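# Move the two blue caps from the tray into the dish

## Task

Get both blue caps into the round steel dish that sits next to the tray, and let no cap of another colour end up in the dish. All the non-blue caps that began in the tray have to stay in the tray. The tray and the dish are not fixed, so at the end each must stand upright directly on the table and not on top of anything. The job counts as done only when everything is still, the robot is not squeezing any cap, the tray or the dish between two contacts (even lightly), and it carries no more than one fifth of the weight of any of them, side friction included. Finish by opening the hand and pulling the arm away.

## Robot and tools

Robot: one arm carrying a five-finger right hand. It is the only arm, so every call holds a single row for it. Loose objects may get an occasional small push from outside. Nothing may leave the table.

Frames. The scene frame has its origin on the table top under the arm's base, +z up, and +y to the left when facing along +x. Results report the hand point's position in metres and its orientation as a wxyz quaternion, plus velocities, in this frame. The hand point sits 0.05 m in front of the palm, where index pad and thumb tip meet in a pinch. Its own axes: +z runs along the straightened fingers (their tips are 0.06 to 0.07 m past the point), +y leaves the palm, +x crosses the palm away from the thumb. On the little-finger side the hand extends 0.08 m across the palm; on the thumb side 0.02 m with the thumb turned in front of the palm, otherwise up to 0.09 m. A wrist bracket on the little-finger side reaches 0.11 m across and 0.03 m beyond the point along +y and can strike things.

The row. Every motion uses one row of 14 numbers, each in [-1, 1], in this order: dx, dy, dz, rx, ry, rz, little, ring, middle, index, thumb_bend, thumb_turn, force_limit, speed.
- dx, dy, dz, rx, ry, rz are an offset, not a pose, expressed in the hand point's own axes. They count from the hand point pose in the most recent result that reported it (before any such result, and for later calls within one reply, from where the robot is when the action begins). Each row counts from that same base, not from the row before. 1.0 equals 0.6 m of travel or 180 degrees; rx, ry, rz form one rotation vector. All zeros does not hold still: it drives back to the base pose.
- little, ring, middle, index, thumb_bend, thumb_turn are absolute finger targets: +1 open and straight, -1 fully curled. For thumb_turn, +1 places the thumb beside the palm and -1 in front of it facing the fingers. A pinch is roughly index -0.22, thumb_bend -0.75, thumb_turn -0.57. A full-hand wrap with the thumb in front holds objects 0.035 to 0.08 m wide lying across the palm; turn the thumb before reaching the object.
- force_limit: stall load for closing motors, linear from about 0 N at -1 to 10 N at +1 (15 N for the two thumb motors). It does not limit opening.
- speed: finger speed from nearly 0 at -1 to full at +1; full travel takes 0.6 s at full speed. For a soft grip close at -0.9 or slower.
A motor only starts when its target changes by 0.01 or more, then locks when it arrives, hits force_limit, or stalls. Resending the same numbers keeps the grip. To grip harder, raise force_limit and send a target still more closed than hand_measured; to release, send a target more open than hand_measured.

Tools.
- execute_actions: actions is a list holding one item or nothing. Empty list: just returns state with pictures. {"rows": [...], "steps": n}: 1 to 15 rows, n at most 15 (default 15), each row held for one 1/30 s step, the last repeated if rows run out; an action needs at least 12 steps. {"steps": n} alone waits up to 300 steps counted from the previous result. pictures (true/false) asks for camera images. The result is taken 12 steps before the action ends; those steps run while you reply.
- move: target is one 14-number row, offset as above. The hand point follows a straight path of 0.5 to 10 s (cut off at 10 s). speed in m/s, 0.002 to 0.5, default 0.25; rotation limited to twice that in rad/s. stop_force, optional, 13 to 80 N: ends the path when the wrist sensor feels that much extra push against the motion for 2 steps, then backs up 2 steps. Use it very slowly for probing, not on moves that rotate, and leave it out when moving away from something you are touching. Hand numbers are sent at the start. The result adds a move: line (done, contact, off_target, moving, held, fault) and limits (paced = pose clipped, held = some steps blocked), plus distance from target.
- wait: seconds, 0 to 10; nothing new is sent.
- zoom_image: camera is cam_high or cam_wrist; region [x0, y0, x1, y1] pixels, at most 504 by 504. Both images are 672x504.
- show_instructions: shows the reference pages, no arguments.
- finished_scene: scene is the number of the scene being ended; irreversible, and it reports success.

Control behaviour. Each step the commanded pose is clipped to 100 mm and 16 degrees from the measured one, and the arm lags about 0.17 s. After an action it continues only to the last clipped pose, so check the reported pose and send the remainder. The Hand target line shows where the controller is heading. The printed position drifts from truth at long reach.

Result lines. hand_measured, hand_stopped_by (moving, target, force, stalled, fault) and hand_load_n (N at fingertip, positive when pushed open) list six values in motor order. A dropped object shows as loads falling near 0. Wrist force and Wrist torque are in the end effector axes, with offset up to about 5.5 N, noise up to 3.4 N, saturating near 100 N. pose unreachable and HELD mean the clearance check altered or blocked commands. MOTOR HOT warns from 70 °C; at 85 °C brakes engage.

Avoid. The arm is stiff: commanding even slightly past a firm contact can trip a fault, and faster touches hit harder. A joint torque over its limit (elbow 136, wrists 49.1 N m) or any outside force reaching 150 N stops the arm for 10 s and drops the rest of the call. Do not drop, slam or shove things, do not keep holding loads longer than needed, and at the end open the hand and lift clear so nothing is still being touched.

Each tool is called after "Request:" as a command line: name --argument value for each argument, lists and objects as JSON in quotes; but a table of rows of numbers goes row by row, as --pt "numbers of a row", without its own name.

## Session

Request:
execute_actions --actions '[]'

Scene clock: 0.00 s of 7600.00 s.
end_effector_position=(+1.2682, -0.2022, +0.2867) hand_measured=(+1.000, +1.000, +1.000, +1.000, +1.000, +1.000) hand_load_n=(+0.0, +0.0, +0.0, +0.0, +0.0, +0.0) hand_stopped_by=(target, target, target, target, target, target) hand_force_limit=0.00 hand_speed=-0.80 end_effector_quat_wxyz=(-0.524, +0.673, -0.218, +0.474) end_effector_velocity=(+0.000, +0.001, +0.001) end_effector_angular_velocity=(-0.001, -0.001, +0.002)
Joint positions: [-0.458 -0.574  0.765 -0.204  0.57  -3.549]
Joint velocities: [ 0.    -0.    -0.001 -0.    -0.002 -0.   ]
Wrist force (N, on the end effector, along its own x y z axes, offset not removed): no reading
Wrist torque (N m, same axes, about the end effector's origin, offset not removed): no reading
Hand target: +1.268, -0.202, +0.287; -0.524, +0.673, -0.218, +0.474

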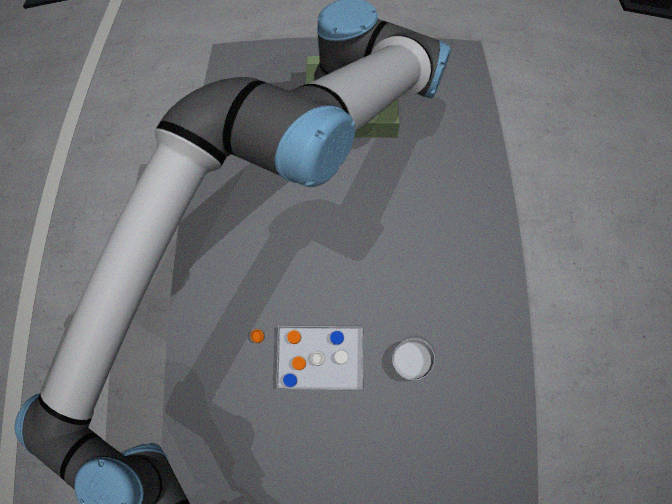

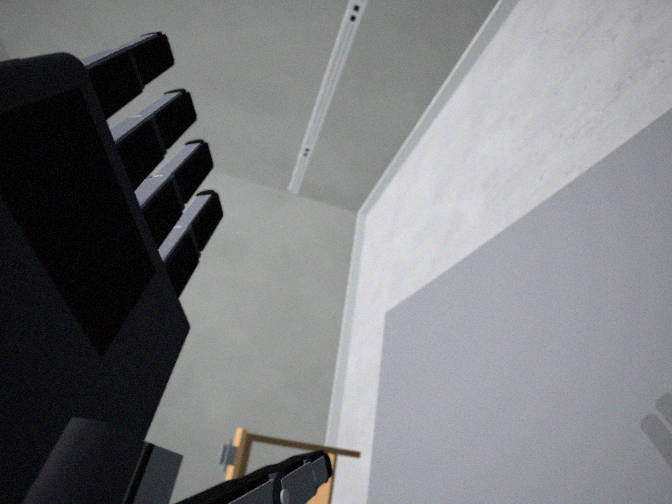

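Request:
zoom_image --camera "cam_high" --region '[240, 310, 450, 410]'

Request:
zoom_image --camera "cam_high" --region '[270, 320, 370, 395]'

Region (240, 310, 450, 410) of cam_high's 672x504 image, scaled by 2.400, with more detail than that image has; it fills the top 240 rows of this view, and the rest is white.

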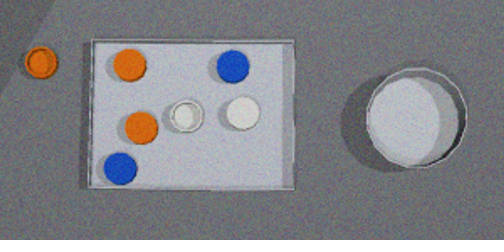

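Region (270, 320, 370, 395) of cam_high's 672x504 image, scaled by 5.040, with more detail than that image has; it fills the top 378 rows of this view, and the rest is white.

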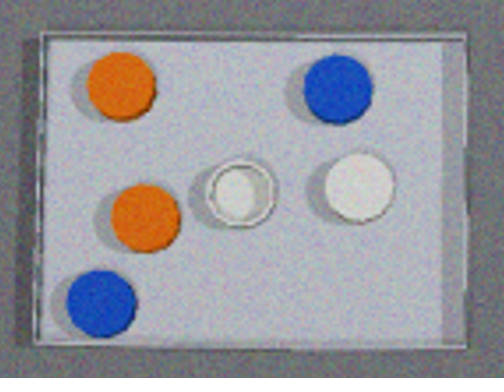

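Request:
move --target '[-0.5952, 0.1477, -0.5762, -0.2464, 0.6259, 0.2669, 1, 1, 1, 0.2, 0.0, -0.64, 0.0, 0.0]' --speed 0.5

Scene clock: 20.17 s of 7600.00 s.
end_effector_position=(+0.8238, -0.1249, +0.0604) hand_measured=(+1.000, +1.000, +1.000, +0.200, +0.000, -0.640) hand_load_n=(+0.0, +0.0, +0.0, +0.0, +0.0, +0.0) hand_stopped_by=(target, target, target, target, target, target) hand_force_limit=0.00 hand_speed=0.00 end_effector_quat_wxyz=(+0.001, -0.001, +0.874, -0.486) end_effector_velocity=(-0.001, +0.000, -0.000) end_effector_angular_velocity=(+0.007, +0.004, -0.014)
Joint positions: [-0.115 -0.721  1.436  0.635  2.563 -1.823]
Joint velocities: [-0.     0.007 -0.009  0.03  -0.003  0.027]
Wrist force (N, on the end effector, along its own x y z axes, offset not removed): [1.6 0.9 -0.7]
Wrist torque (N m, same axes, about the end effector's origin, offset not removed): [0.47 -0.30 0.07]
Hand target: +0.824, -0.125, +0.060; +0.001, -0.000, +0.874, -0.486
Off the commanded pose: 0.001 m, 0 deg.
Kept back: nothing.
After step 90, 14.03 s passed at rest.
move: done

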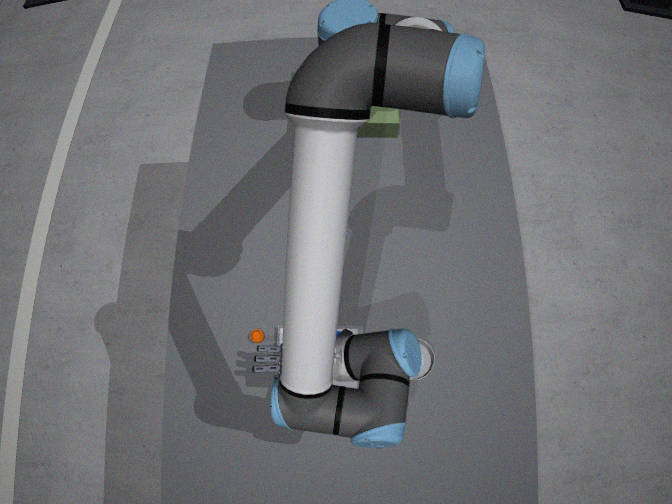

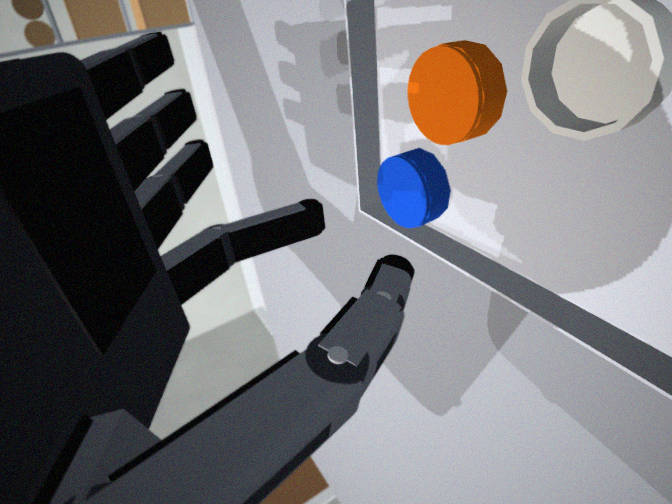

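Request:
zoom_image --camera "cam_wrist" --region '[340, 120, 480, 260]'

Request:
zoom_image --camera "cam_wrist" --region '[200, 160, 360, 300]'

Region (340, 120, 480, 260) of cam_wrist's 672x504 image, scaled by 3.600, with more detail than that image has.

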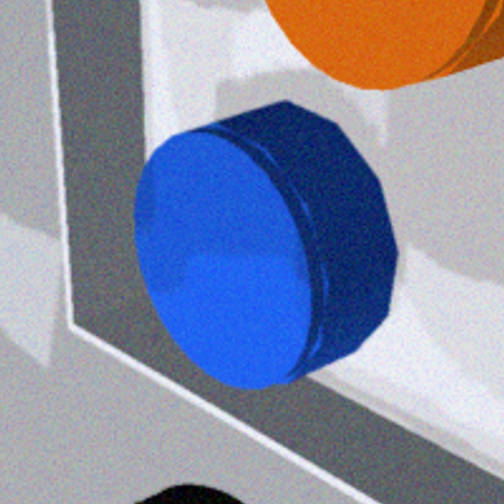

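Region (200, 160, 360, 300) of cam_wrist's 672x504 image, scaled by 3.150, with more detail than that image has; it fills the top 441 rows of this view, and the rest is white.

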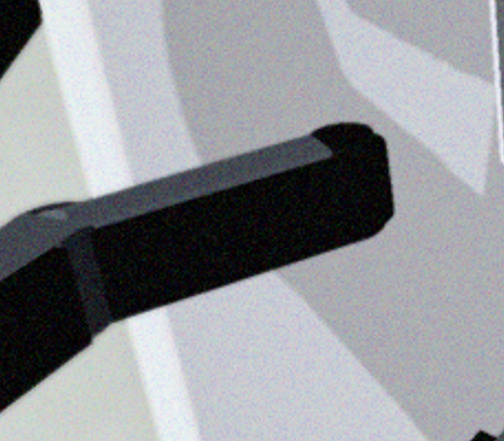

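Request:
move --target '[0.0058, 0.0258, 0.0323, 0, 0, 0, 1, 1, 1, 0.2, 0.0, -0.64, 0.0, 0.0]' --speed 0.1

Request:
zoom_image --camera "cam_wrist" --region '[270, 150, 430, 310]'

Scene clock: 31.07 s of 7600.00 s.
end_effector_position=(+0.8203, -0.1331, +0.0373) hand_measured=(+1.000, +1.000, +1.000, +0.200, +0.000, -0.640) hand_load_n=(+0.0, +0.0, +0.0, +0.0, +0.0, +0.0) hand_stopped_by=(target, target, target, target, target, target) hand_force_limit=0.00 hand_speed=0.00 end_effector_quat_wxyz=(+0.001, -0.001, +0.874, -0.486) end_effector_velocity=(+0.000, -0.002, -0.002) end_effector_angular_velocity=(-0.001, -0.001, -0.000)
Joint positions: [-0.126 -0.703  1.449  0.589  2.561 -1.842]
Joint velocities: [-0.002  0.002  0.    -0.005  0.    -0.003]
Wrist force (N, on the end effector, along its own x y z axes, offset not removed): [1.7 1.5 -0.5]
Wrist torque (N m, same axes, about the end effector's origin, offset not removed): [0.41 -0.35 -0.01]
Hand target: +0.820, -0.133, +0.037; +0.001, -0.001, +0.874, -0.486
Off the commanded pose: 0.000 m, 0 deg.
Kept back: nothing.
After step 90, 7.03 s passed at rest.
move: done

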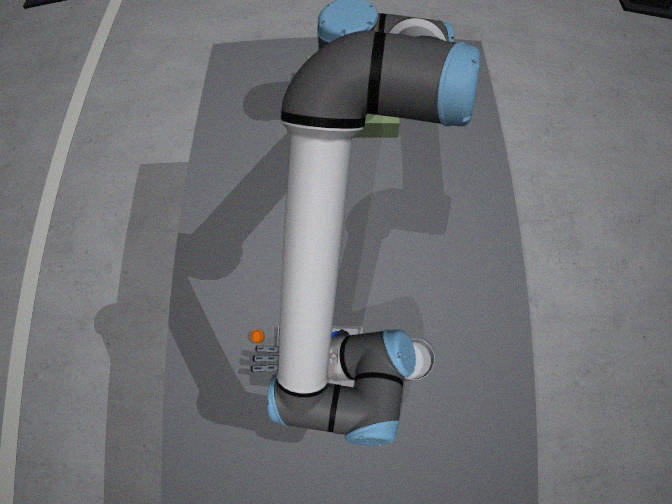

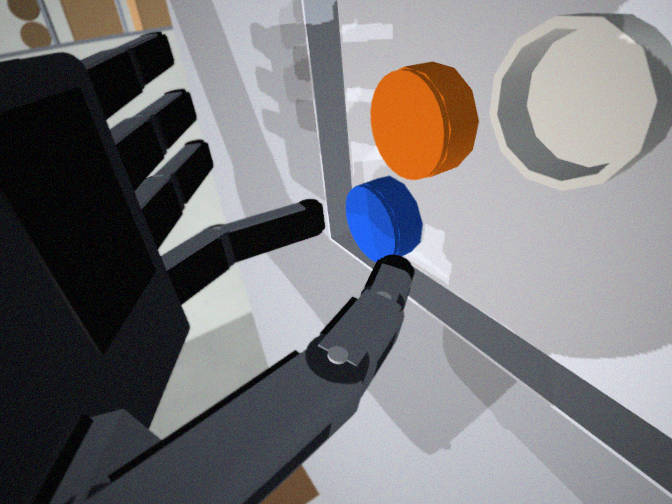

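Region (270, 150, 430, 310) of cam_wrist's 672x504 image, scaled by 3.150, with more detail than that image has.

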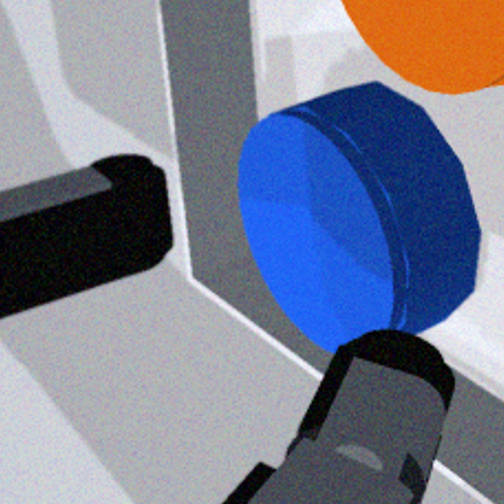

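Request:
zoom_image --camera "cam_wrist" --region '[100, 20, 260, 300]'

Region (100, 20, 260, 300) of cam_wrist's 672x504 image, scaled by 1.800, with more detail than that image has; it fills the left 288 columns of this view, and the rest is white.

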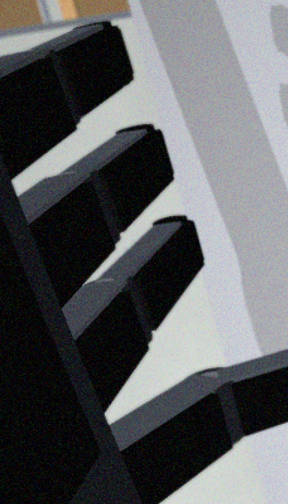

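Request:
zoom_image --camera "cam_wrist" --region '[130, 120, 230, 260]'

Region (130, 120, 230, 260) of cam_wrist's 672x504 image, scaled by 3.600, with more detail than that image has; it fills the left 360 columns of this view, and the rest is white.

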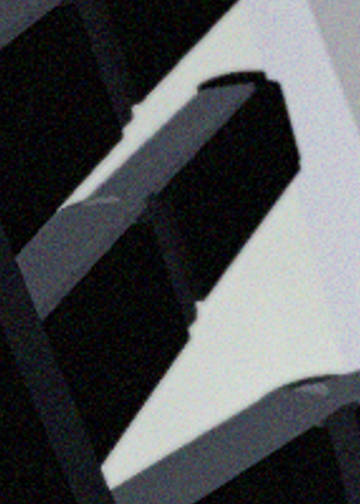

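Request:
move --target '[0.0008, 0.0058, -0.0005, 0, 0, 0, 1, 1, 1, 0.2, 0.0, -0.64, 0.0, 0.0]' --speed 0.05

Request:
move --target '[0, 0.0191, 0.0119, 0, 0, 0, 1, 1, 1, 0.2, 0.0, -0.64, 0.0, 0.0]' --speed 0.02 --stop_force 13

Scene clock: 51.23 s of 7600.00 s.
end_effector_position=(+0.8198, -0.1312, +0.0346) hand_measured=(+1.000, +1.000, +1.000, +0.200, +0.000, -0.640) hand_load_n=(+0.0, +0.0, +0.0, +0.0, +0.0, +0.0) hand_stopped_by=(target, target, target, target, target, target) hand_force_limit=0.00 hand_speed=0.00 end_effector_quat_wxyz=(+0.001, -0.001, +0.874, -0.486) end_effector_velocity=(+0.000, +0.002, -0.001) end_effector_angular_velocity=(+0.001, -0.001, +0.002)
Joint positions: [-0.123 -0.7    1.45   0.589  2.562 -1.838]
Joint velocities: [ 0.003  0.001  0.    -0.001 -0.001  0.001]
Wrist force (N, on the end effector, along its own x y z axes, offset not removed): [1.5 -0.5 -2.1]
Wrist torque (N m, same axes, about the end effector's origin, offset not removed): [0.32 -0.27 -0.07]
Hand target: +0.820, -0.131, +0.034; +0.001, -0.001, +0.874, -0.486
Off the commanded pose: 0.000 m, 0 deg.
Kept back: nothing.
After step 90, 16.47 s passed at rest.
move: done

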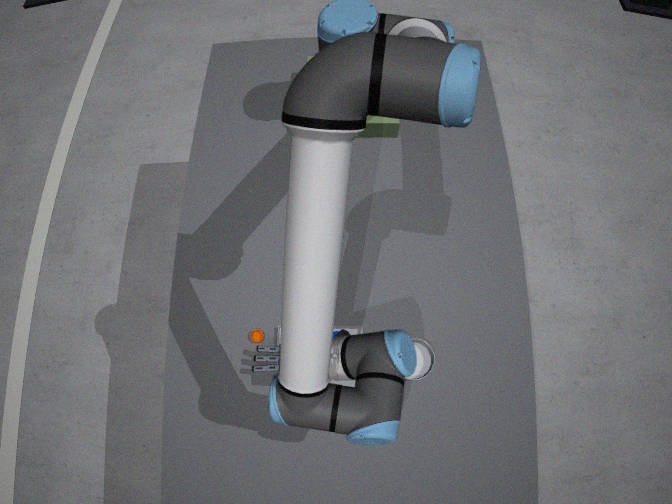

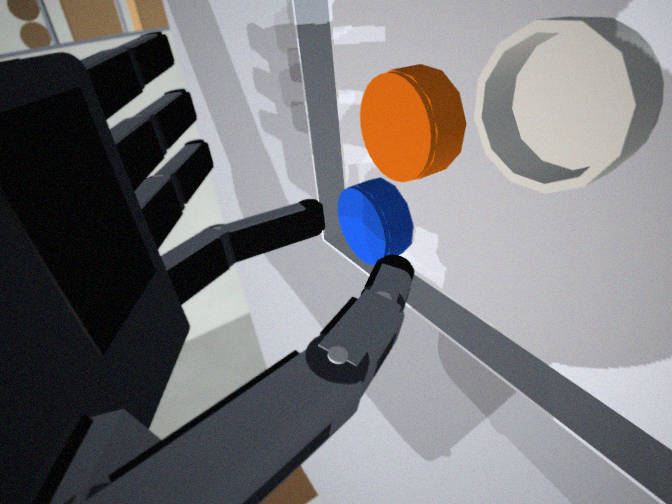

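Scene clock: 52.20 s of 7600.00 s.
end_effector_position=(+0.8198, -0.1312, +0.0213) hand_measured=(+1.000, +1.000, +1.000, +0.200, +0.000, -0.640) hand_load_n=(+0.0, +0.0, +0.0, -0.5, +0.0, +0.0) hand_stopped_by=(target, target, target, target, target, target) hand_force_limit=0.00 hand_speed=0.00 end_effector_quat_wxyz=(+0.001, -0.001, +0.874, -0.486) end_effector_velocity=(-0.000, -0.000, -0.003) end_effector_angular_velocity=(+0.000, -0.000, +0.000)
Joint positions: [-0.123 -0.685  1.449  0.574  2.562 -1.837]
Joint velocities: [-0.     0.003  0.    -0.004 -0.    -0.001]
Wrist force (N, on the end effector, along its own x y z axes, offset not removed): [-1.0 -0.9 -2.0]
Wrist torque (N m, same axes, about the end effector's origin, offset not removed): [0.23 0.21 -0.15]
Hand target: +0.820, -0.131, +0.021; +0.001, -0.001, +0.874, -0.486
Off the commanded pose: 0.000 m, 0 deg.
Kept back: nothing.
move: done

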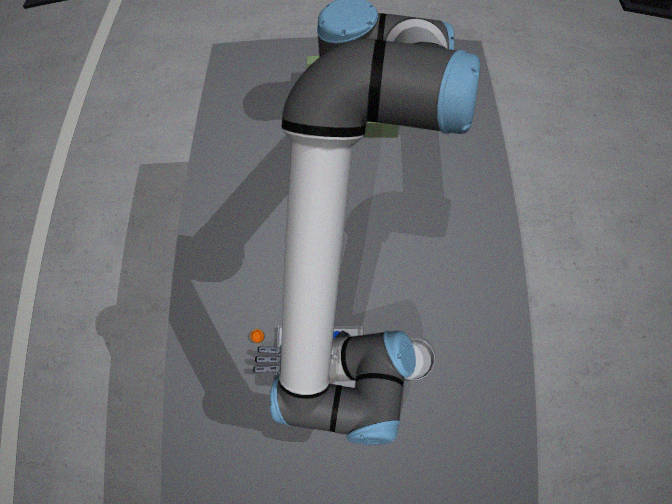

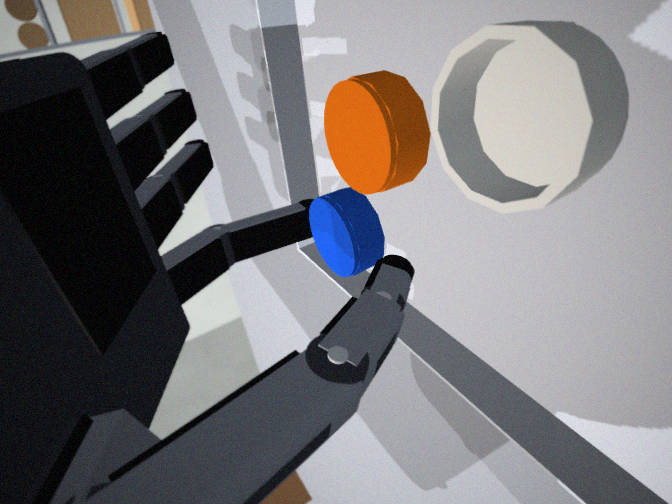

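The finger is in the gap (light touch on the wall). Close the index now.

Request:
move --target '[0, 0, 0, 0, 0, 0, 1, 1, 1, -0.25, 0.0, -0.64, -0.2, -0.87]' --speed 0.02

Scene clock: 53.57 s of 7600.00 s.
end_effector_position=(+0.8198, -0.1312, +0.0213) hand_measured=(+1.000, +1.000, +1.000, +0.014, +0.002, -0.640) hand_load_n=(+0.0, +0.0, +0.0, +4.5, +3.5, +0.0) hand_stopped_by=(target, target, target, force, target, target) hand_force_limit=-0.20 hand_speed=-0.87 end_effector_quat_wxyz=(+0.001, -0.001, +0.874, -0.486) end_effector_velocity=(-0.001, -0.001, -0.001) end_effector_angular_velocity=(+0.000, +0.001, -0.002)
Joint positions: [-0.123 -0.685  1.449  0.574  2.562 -1.837]
Joint velocities: [-0.002  0.     0.001 -0.    -0.    -0.   ]
Wrist force (N, on the end effector, along its own x y z axes, offset not removed): [0.3 -1.2 -1.6]
Wrist torque (N m, same axes, about the end effector's origin, offset not removed): [0.33 -0.14 0.02]
Hand target: +0.820, -0.131, +0.021; +0.001, -0.001, +0.874, -0.486
Off the commanded pose: 0.000 m, 0 deg.
Kept back: nothing.
move: done

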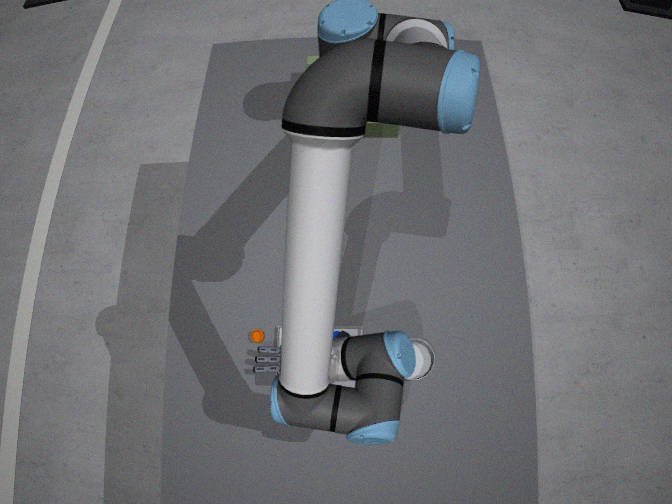

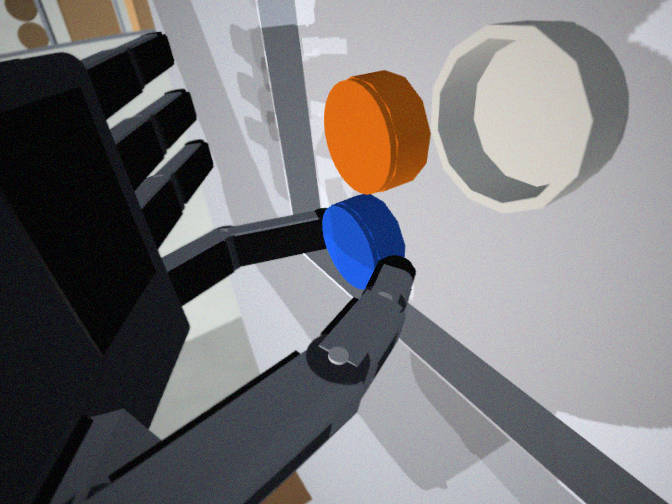

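Request:
move --target '[0, -0.0311, -0.0194, 0, 0, 0, 1, 1, 1, -0.25, 0.0, -0.64, -0.2, -0.87]' --speed 0.1

Request:
move --target '[0.1055, 0.2055, -0.4025, 0, 0, 0, 1, 1, 1, -0.25, 0.0, -0.64, -0.2, -0.87]' --speed 0.4

Scene clock: 55.97 s of 7600.00 s.
end_effector_position=(+0.8198, -0.1311, +0.0430) hand_measured=(+1.000, +1.000, +1.000, +0.014, +0.002, -0.640) hand_load_n=(+0.0, +0.0, +0.0, +4.5, +3.5, +0.0) hand_stopped_by=(target, target, target, force, target, target) hand_force_limit=-0.20 hand_speed=-0.87 end_effector_quat_wxyz=(+0.001, -0.001, +0.874, -0.486) end_effector_velocity=(-0.001, +0.001, +0.002) end_effector_angular_velocity=(-0.001, +0.002, +0.001)
Joint positions: [-0.123 -0.71   1.45   0.598  2.562 -1.838]
Joint velocities: [ 0.002 -0.003  0.001  0.003  0.001  0.   ]
Wrist force (N, on the end effector, along its own x y z axes, offset not removed): [0.9 2.4 0.4]
Wrist torque (N m, same axes, about the end effector's origin, offset not removed): [0.63 -0.18 -0.02]
Hand target: +0.820, -0.131, +0.043; +0.001, -0.001, +0.874, -0.486
Off the commanded pose: 0.000 m, 0 deg.
Kept back: nothing.
move: done

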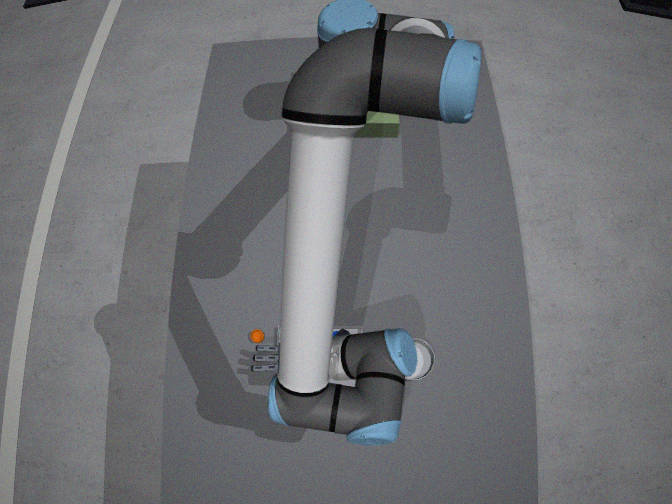

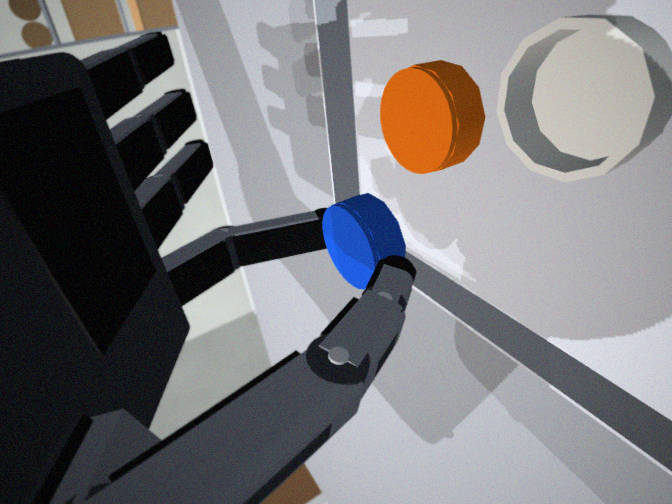

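Scene clock: 57.40 s of 7600.00 s.
end_effector_position=(+0.7558, +0.1387, +0.0659) hand_measured=(+1.000, +1.000, +1.000, +0.014, +0.002, -0.640) hand_load_n=(+0.0, +0.0, +0.0, +4.5, +4.0, +0.0) hand_stopped_by=(target, target, target, force, target, target) hand_force_limit=-0.20 hand_speed=-0.87 end_effector_quat_wxyz=(+0.002, -0.001, +0.874, -0.486) end_effector_velocity=(+0.000, +0.001, +0.000) end_effector_angular_velocity=(-0.001, +0.001, -0.005)
Joint positions: [ 0.23  -0.66   1.44   1.099  2.547 -1.195]
Joint velocities: [ 0.001  0.003 -0.003  0.011 -0.001  0.011]
Wrist force (N, on the end effector, along its own x y z axes, offset not removed): [-1.2 0.5 -1.6]
Wrist torque (N m, same axes, about the end effector's origin, offset not removed): [0.41 0.17 -0.26]
Hand target: +0.756, +0.139, +0.066; +0.001, -0.001, +0.874, -0.486
Off the commanded pose: 0.000 m, 0 deg.
Kept back: nothing.
move: done

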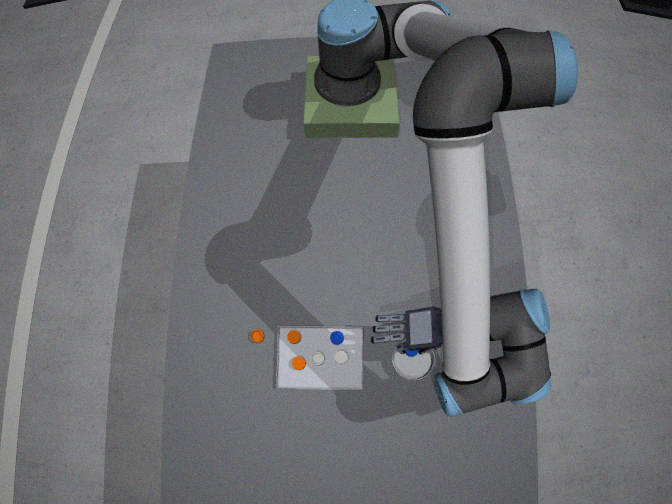

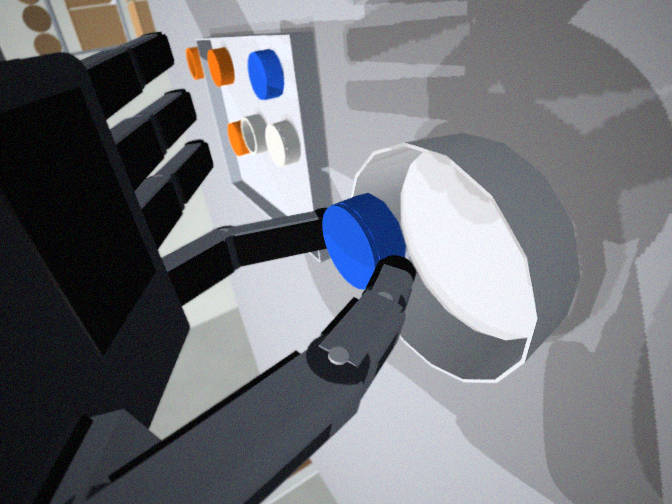

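Request:
zoom_image --camera "cam_wrist" --region '[320, 120, 600, 400]'

Region (320, 120, 600, 400) of cam_wrist's 672x504 image, scaled by 1.800, with more detail than that image has.

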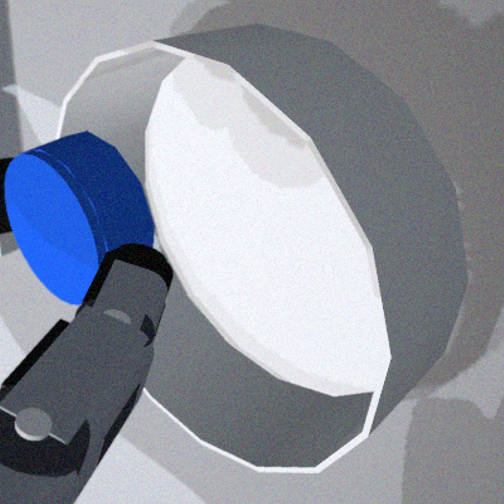

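Request:
move --target '[-0.004, 0.0605, 0.0376, 0, 0, 0, 1, 1, 1, -0.25, 0.0, -0.64, -0.2, -0.87]' --speed 0.09

Request:
move --target '[0, 0, 0, 0, 0, 0, 1, 1, 1, 0.07, 0.0, -0.64, -0.2, -0.8]' --speed 0.05

Request:
move --target '[0, -0.0467, -0.029, 0, 0, 0, 1, 1, 1, 0.07, 0.0, -0.64, -0.2, -0.8]' --speed 0.12

Request:
move --target '[0.0703, -0.1411, 0.2404, 0, 0, 0, 1, 1, 1, 0.18, 0.0, -0.64, -0.2, -0.5]' --speed 0.4

Scene clock: 63.73 s of 7600.00 s.
end_effector_position=(+0.7581, +0.1388, +0.0234) hand_measured=(+1.000, +1.000, +1.000, +0.014, +0.002, -0.640) hand_load_n=(+0.0, +0.0, +0.0, +4.5, +4.0, +0.0) hand_stopped_by=(target, target, target, force, target, target) hand_force_limit=-0.20 hand_speed=-0.87 end_effector_quat_wxyz=(+0.002, -0.001, +0.874, -0.486) end_effector_velocity=(-0.000, +0.000, -0.002) end_effector_angular_velocity=(+0.001, +0.001, +0.000)
Joint positions: [ 0.23  -0.607  1.427  1.058  2.547 -1.195]
Joint velocities: [ 0.     0.002 -0.    -0.002 -0.001 -0.001]
Wrist force (N, on the end effector, along its own x y z axes, offset not removed): [-0.3 3.7 -2.9]
Wrist torque (N m, same axes, about the end effector's origin, offset not removed): [0.99 0.09 -0.06]
Hand target: +0.758, +0.139, +0.023; +0.002, -0.001, +0.874, -0.486
Off the commanded pose: 0.000 m, 0 deg.
Kept back: nothing.
After step 90, 2.37 s passed at rest.
move: done

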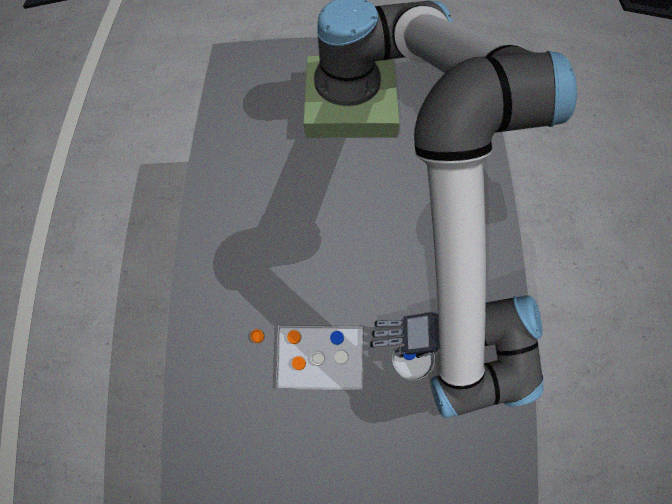

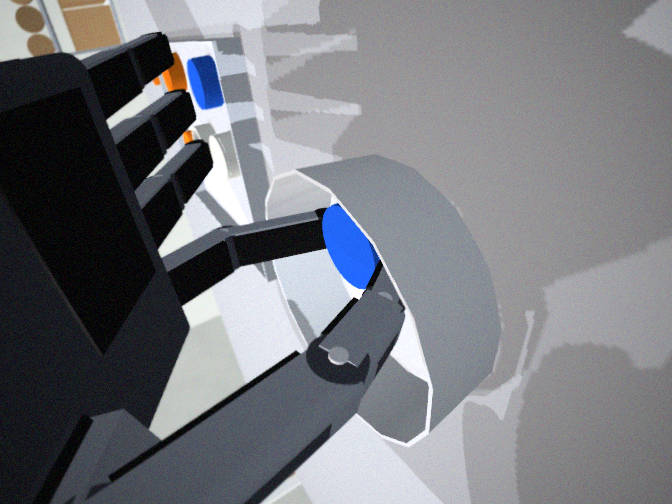

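Scene clock: 64.23 s of 7600.00 s.
end_effector_position=(+0.7581, +0.1388, +0.0233) hand_measured=(+1.000, +1.000, +1.000, +0.070, +0.000, -0.640) hand_load_n=(+0.0, +0.0, +0.0, +0.0, +0.0, +0.0) hand_stopped_by=(target, target, target, target, target, target) hand_force_limit=-0.20 hand_speed=-0.80 end_effector_quat_wxyz=(+0.002, -0.001, +0.874, -0.486) end_effector_velocity=(+0.000, +0.001, +0.000) end_effector_angular_velocity=(+0.001, -0.001, +0.000)
Joint positions: [ 0.23  -0.607  1.427  1.058  2.547 -1.195]
Joint velocities: [ 0.001 -0.    -0.    -0.    -0.    -0.   ]
Wrist force (N, on the end effector, along its own x y z axes, offset not removed): [1.1 -2.1 1.1]
Wrist torque (N m, same axes, about the end effector's origin, offset not removed): [-0.06 -0.29 -0.06]
Hand target: +0.758, +0.139, +0.023; +0.002, -0.001, +0.874, -0.486
Off the commanded pose: 0.000 m, 0 deg.
Kept back: nothing.
move: done

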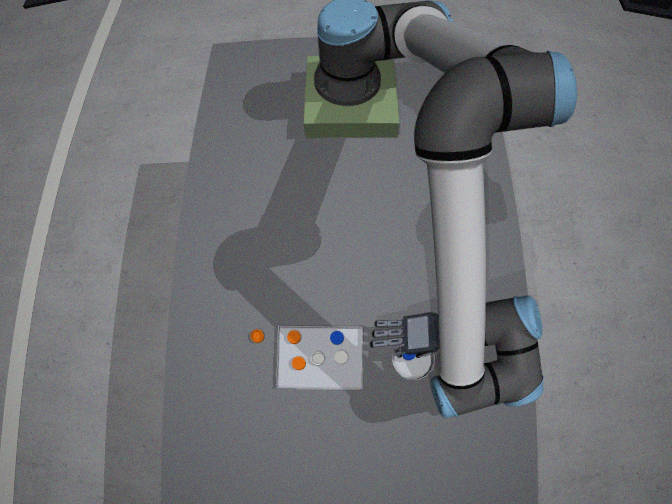

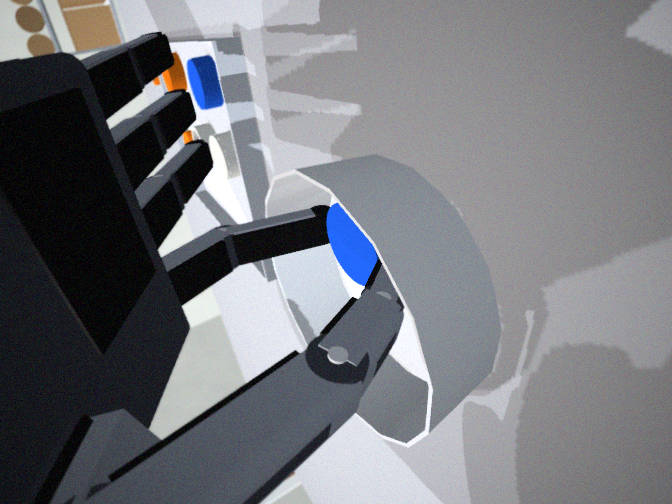

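Scene clock: 65.13 s of 7600.00 s.
end_effector_position=(+0.7581, +0.1388, +0.0560) hand_measured=(+1.000, +1.000, +1.000, +0.070, +0.000, -0.640) hand_load_n=(+0.0, +0.0, +0.0, +0.0, +0.0, +0.0) hand_stopped_by=(target, target, target, target, target, target) hand_force_limit=-0.20 hand_speed=-0.80 end_effector_quat_wxyz=(+0.002, -0.001, +0.874, -0.486) end_effector_velocity=(-0.000, +0.000, +0.002) end_effector_angular_velocity=(+0.000, +0.001, +0.000)
Joint positions: [ 0.23  -0.646  1.433  1.091  2.548 -1.196]
Joint velocities: [ 0.    -0.002  0.001  0.002 -0.     0.   ]
Wrist force (N, on the end effector, along its own x y z axes, offset not removed): [-2.0 -1.0 -0.4]
Wrist torque (N m, same axes, about the end effector's origin, offset not removed): [0.08 0.10 -0.25]
Hand target: +0.758, +0.139, +0.056; +0.002, -0.001, +0.874, -0.486
Off the commanded pose: 0.000 m, 0 deg.
Kept back: nothing.
move: done

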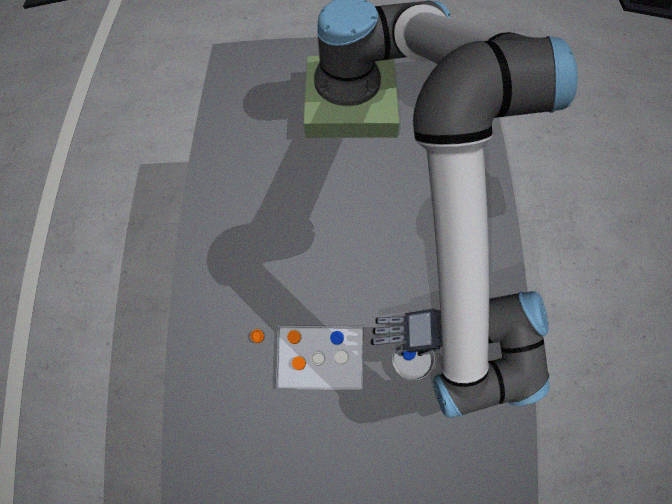

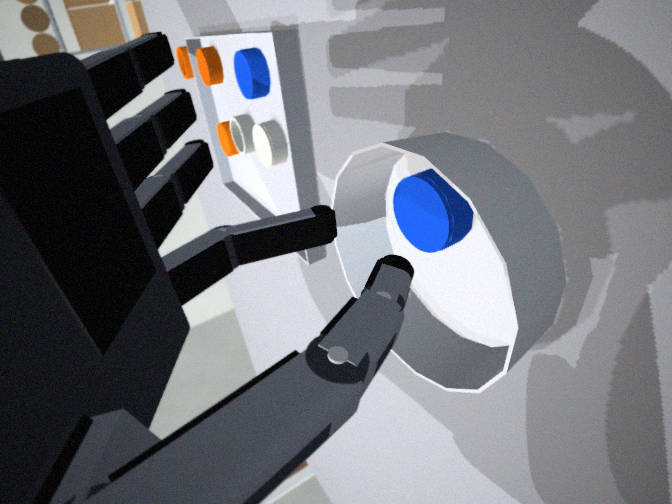

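Scene clock: 66.30 s of 7600.00 s.
end_effector_position=(+0.7166, -0.0284, +0.0518) hand_measured=(+1.000, +1.000, +1.000, +0.180, +0.000, -0.640) hand_load_n=(+0.0, +0.0, +0.0, +0.0, +0.0, +0.0) hand_stopped_by=(target, target, target, target, target, target) hand_force_limit=-0.20 hand_speed=-0.50 end_effector_quat_wxyz=(+0.001, -0.001, +0.874, -0.486) end_effector_velocity=(-0.001, -0.002, +0.000) end_effector_angular_velocity=(+0.000, -0.001, +0.005)
Joint positions: [ 0.007 -0.789  1.656  0.671  2.579 -1.599]
Joint velocities: [-0.003 -0.005  0.005 -0.015 -0.001 -0.015]
Wrist force (N, on the end effector, along its own x y z axes, offset not removed): [-2.2 -0.4 -3.6]
Wrist torque (N m, same axes, about the end effector's origin, offset not removed): [0.32 0.33 -0.22]
Hand target: +0.717, -0.029, +0.052; +0.001, -0.001, +0.874, -0.486
Off the commanded pose: 0.000 m, 0 deg.
Kept back: nothing.
move: done

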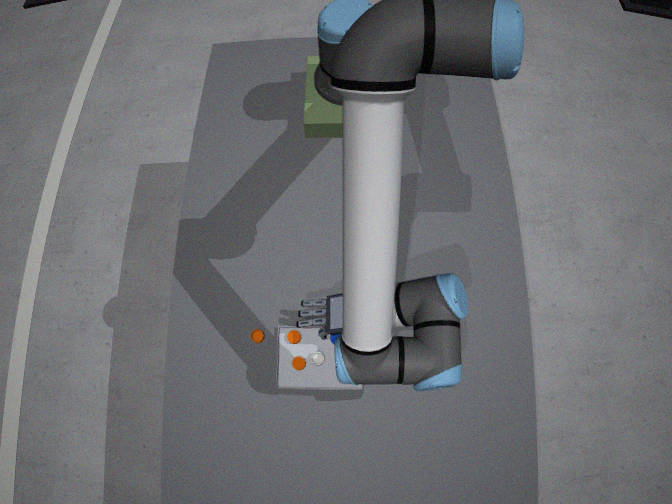

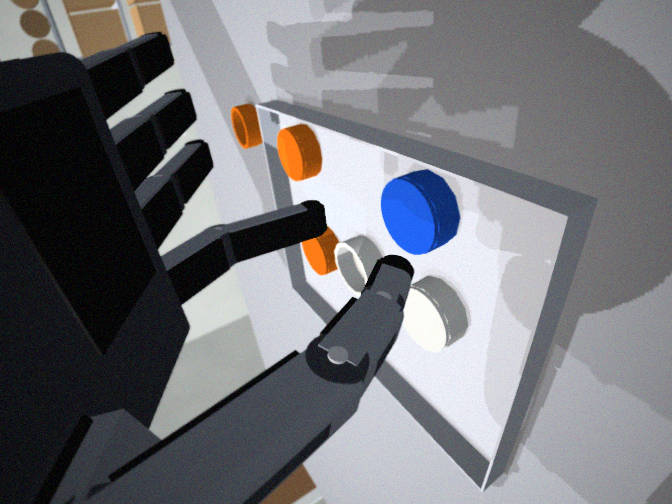

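Request:
zoom_image --camera "cam_wrist" --region '[360, 150, 480, 270]'

Region (360, 150, 480, 270) of cam_wrist's 672x504 image, scaled by 4.200, with more detail than that image has.

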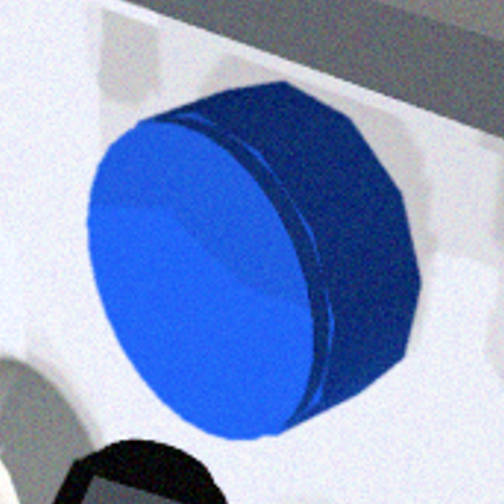

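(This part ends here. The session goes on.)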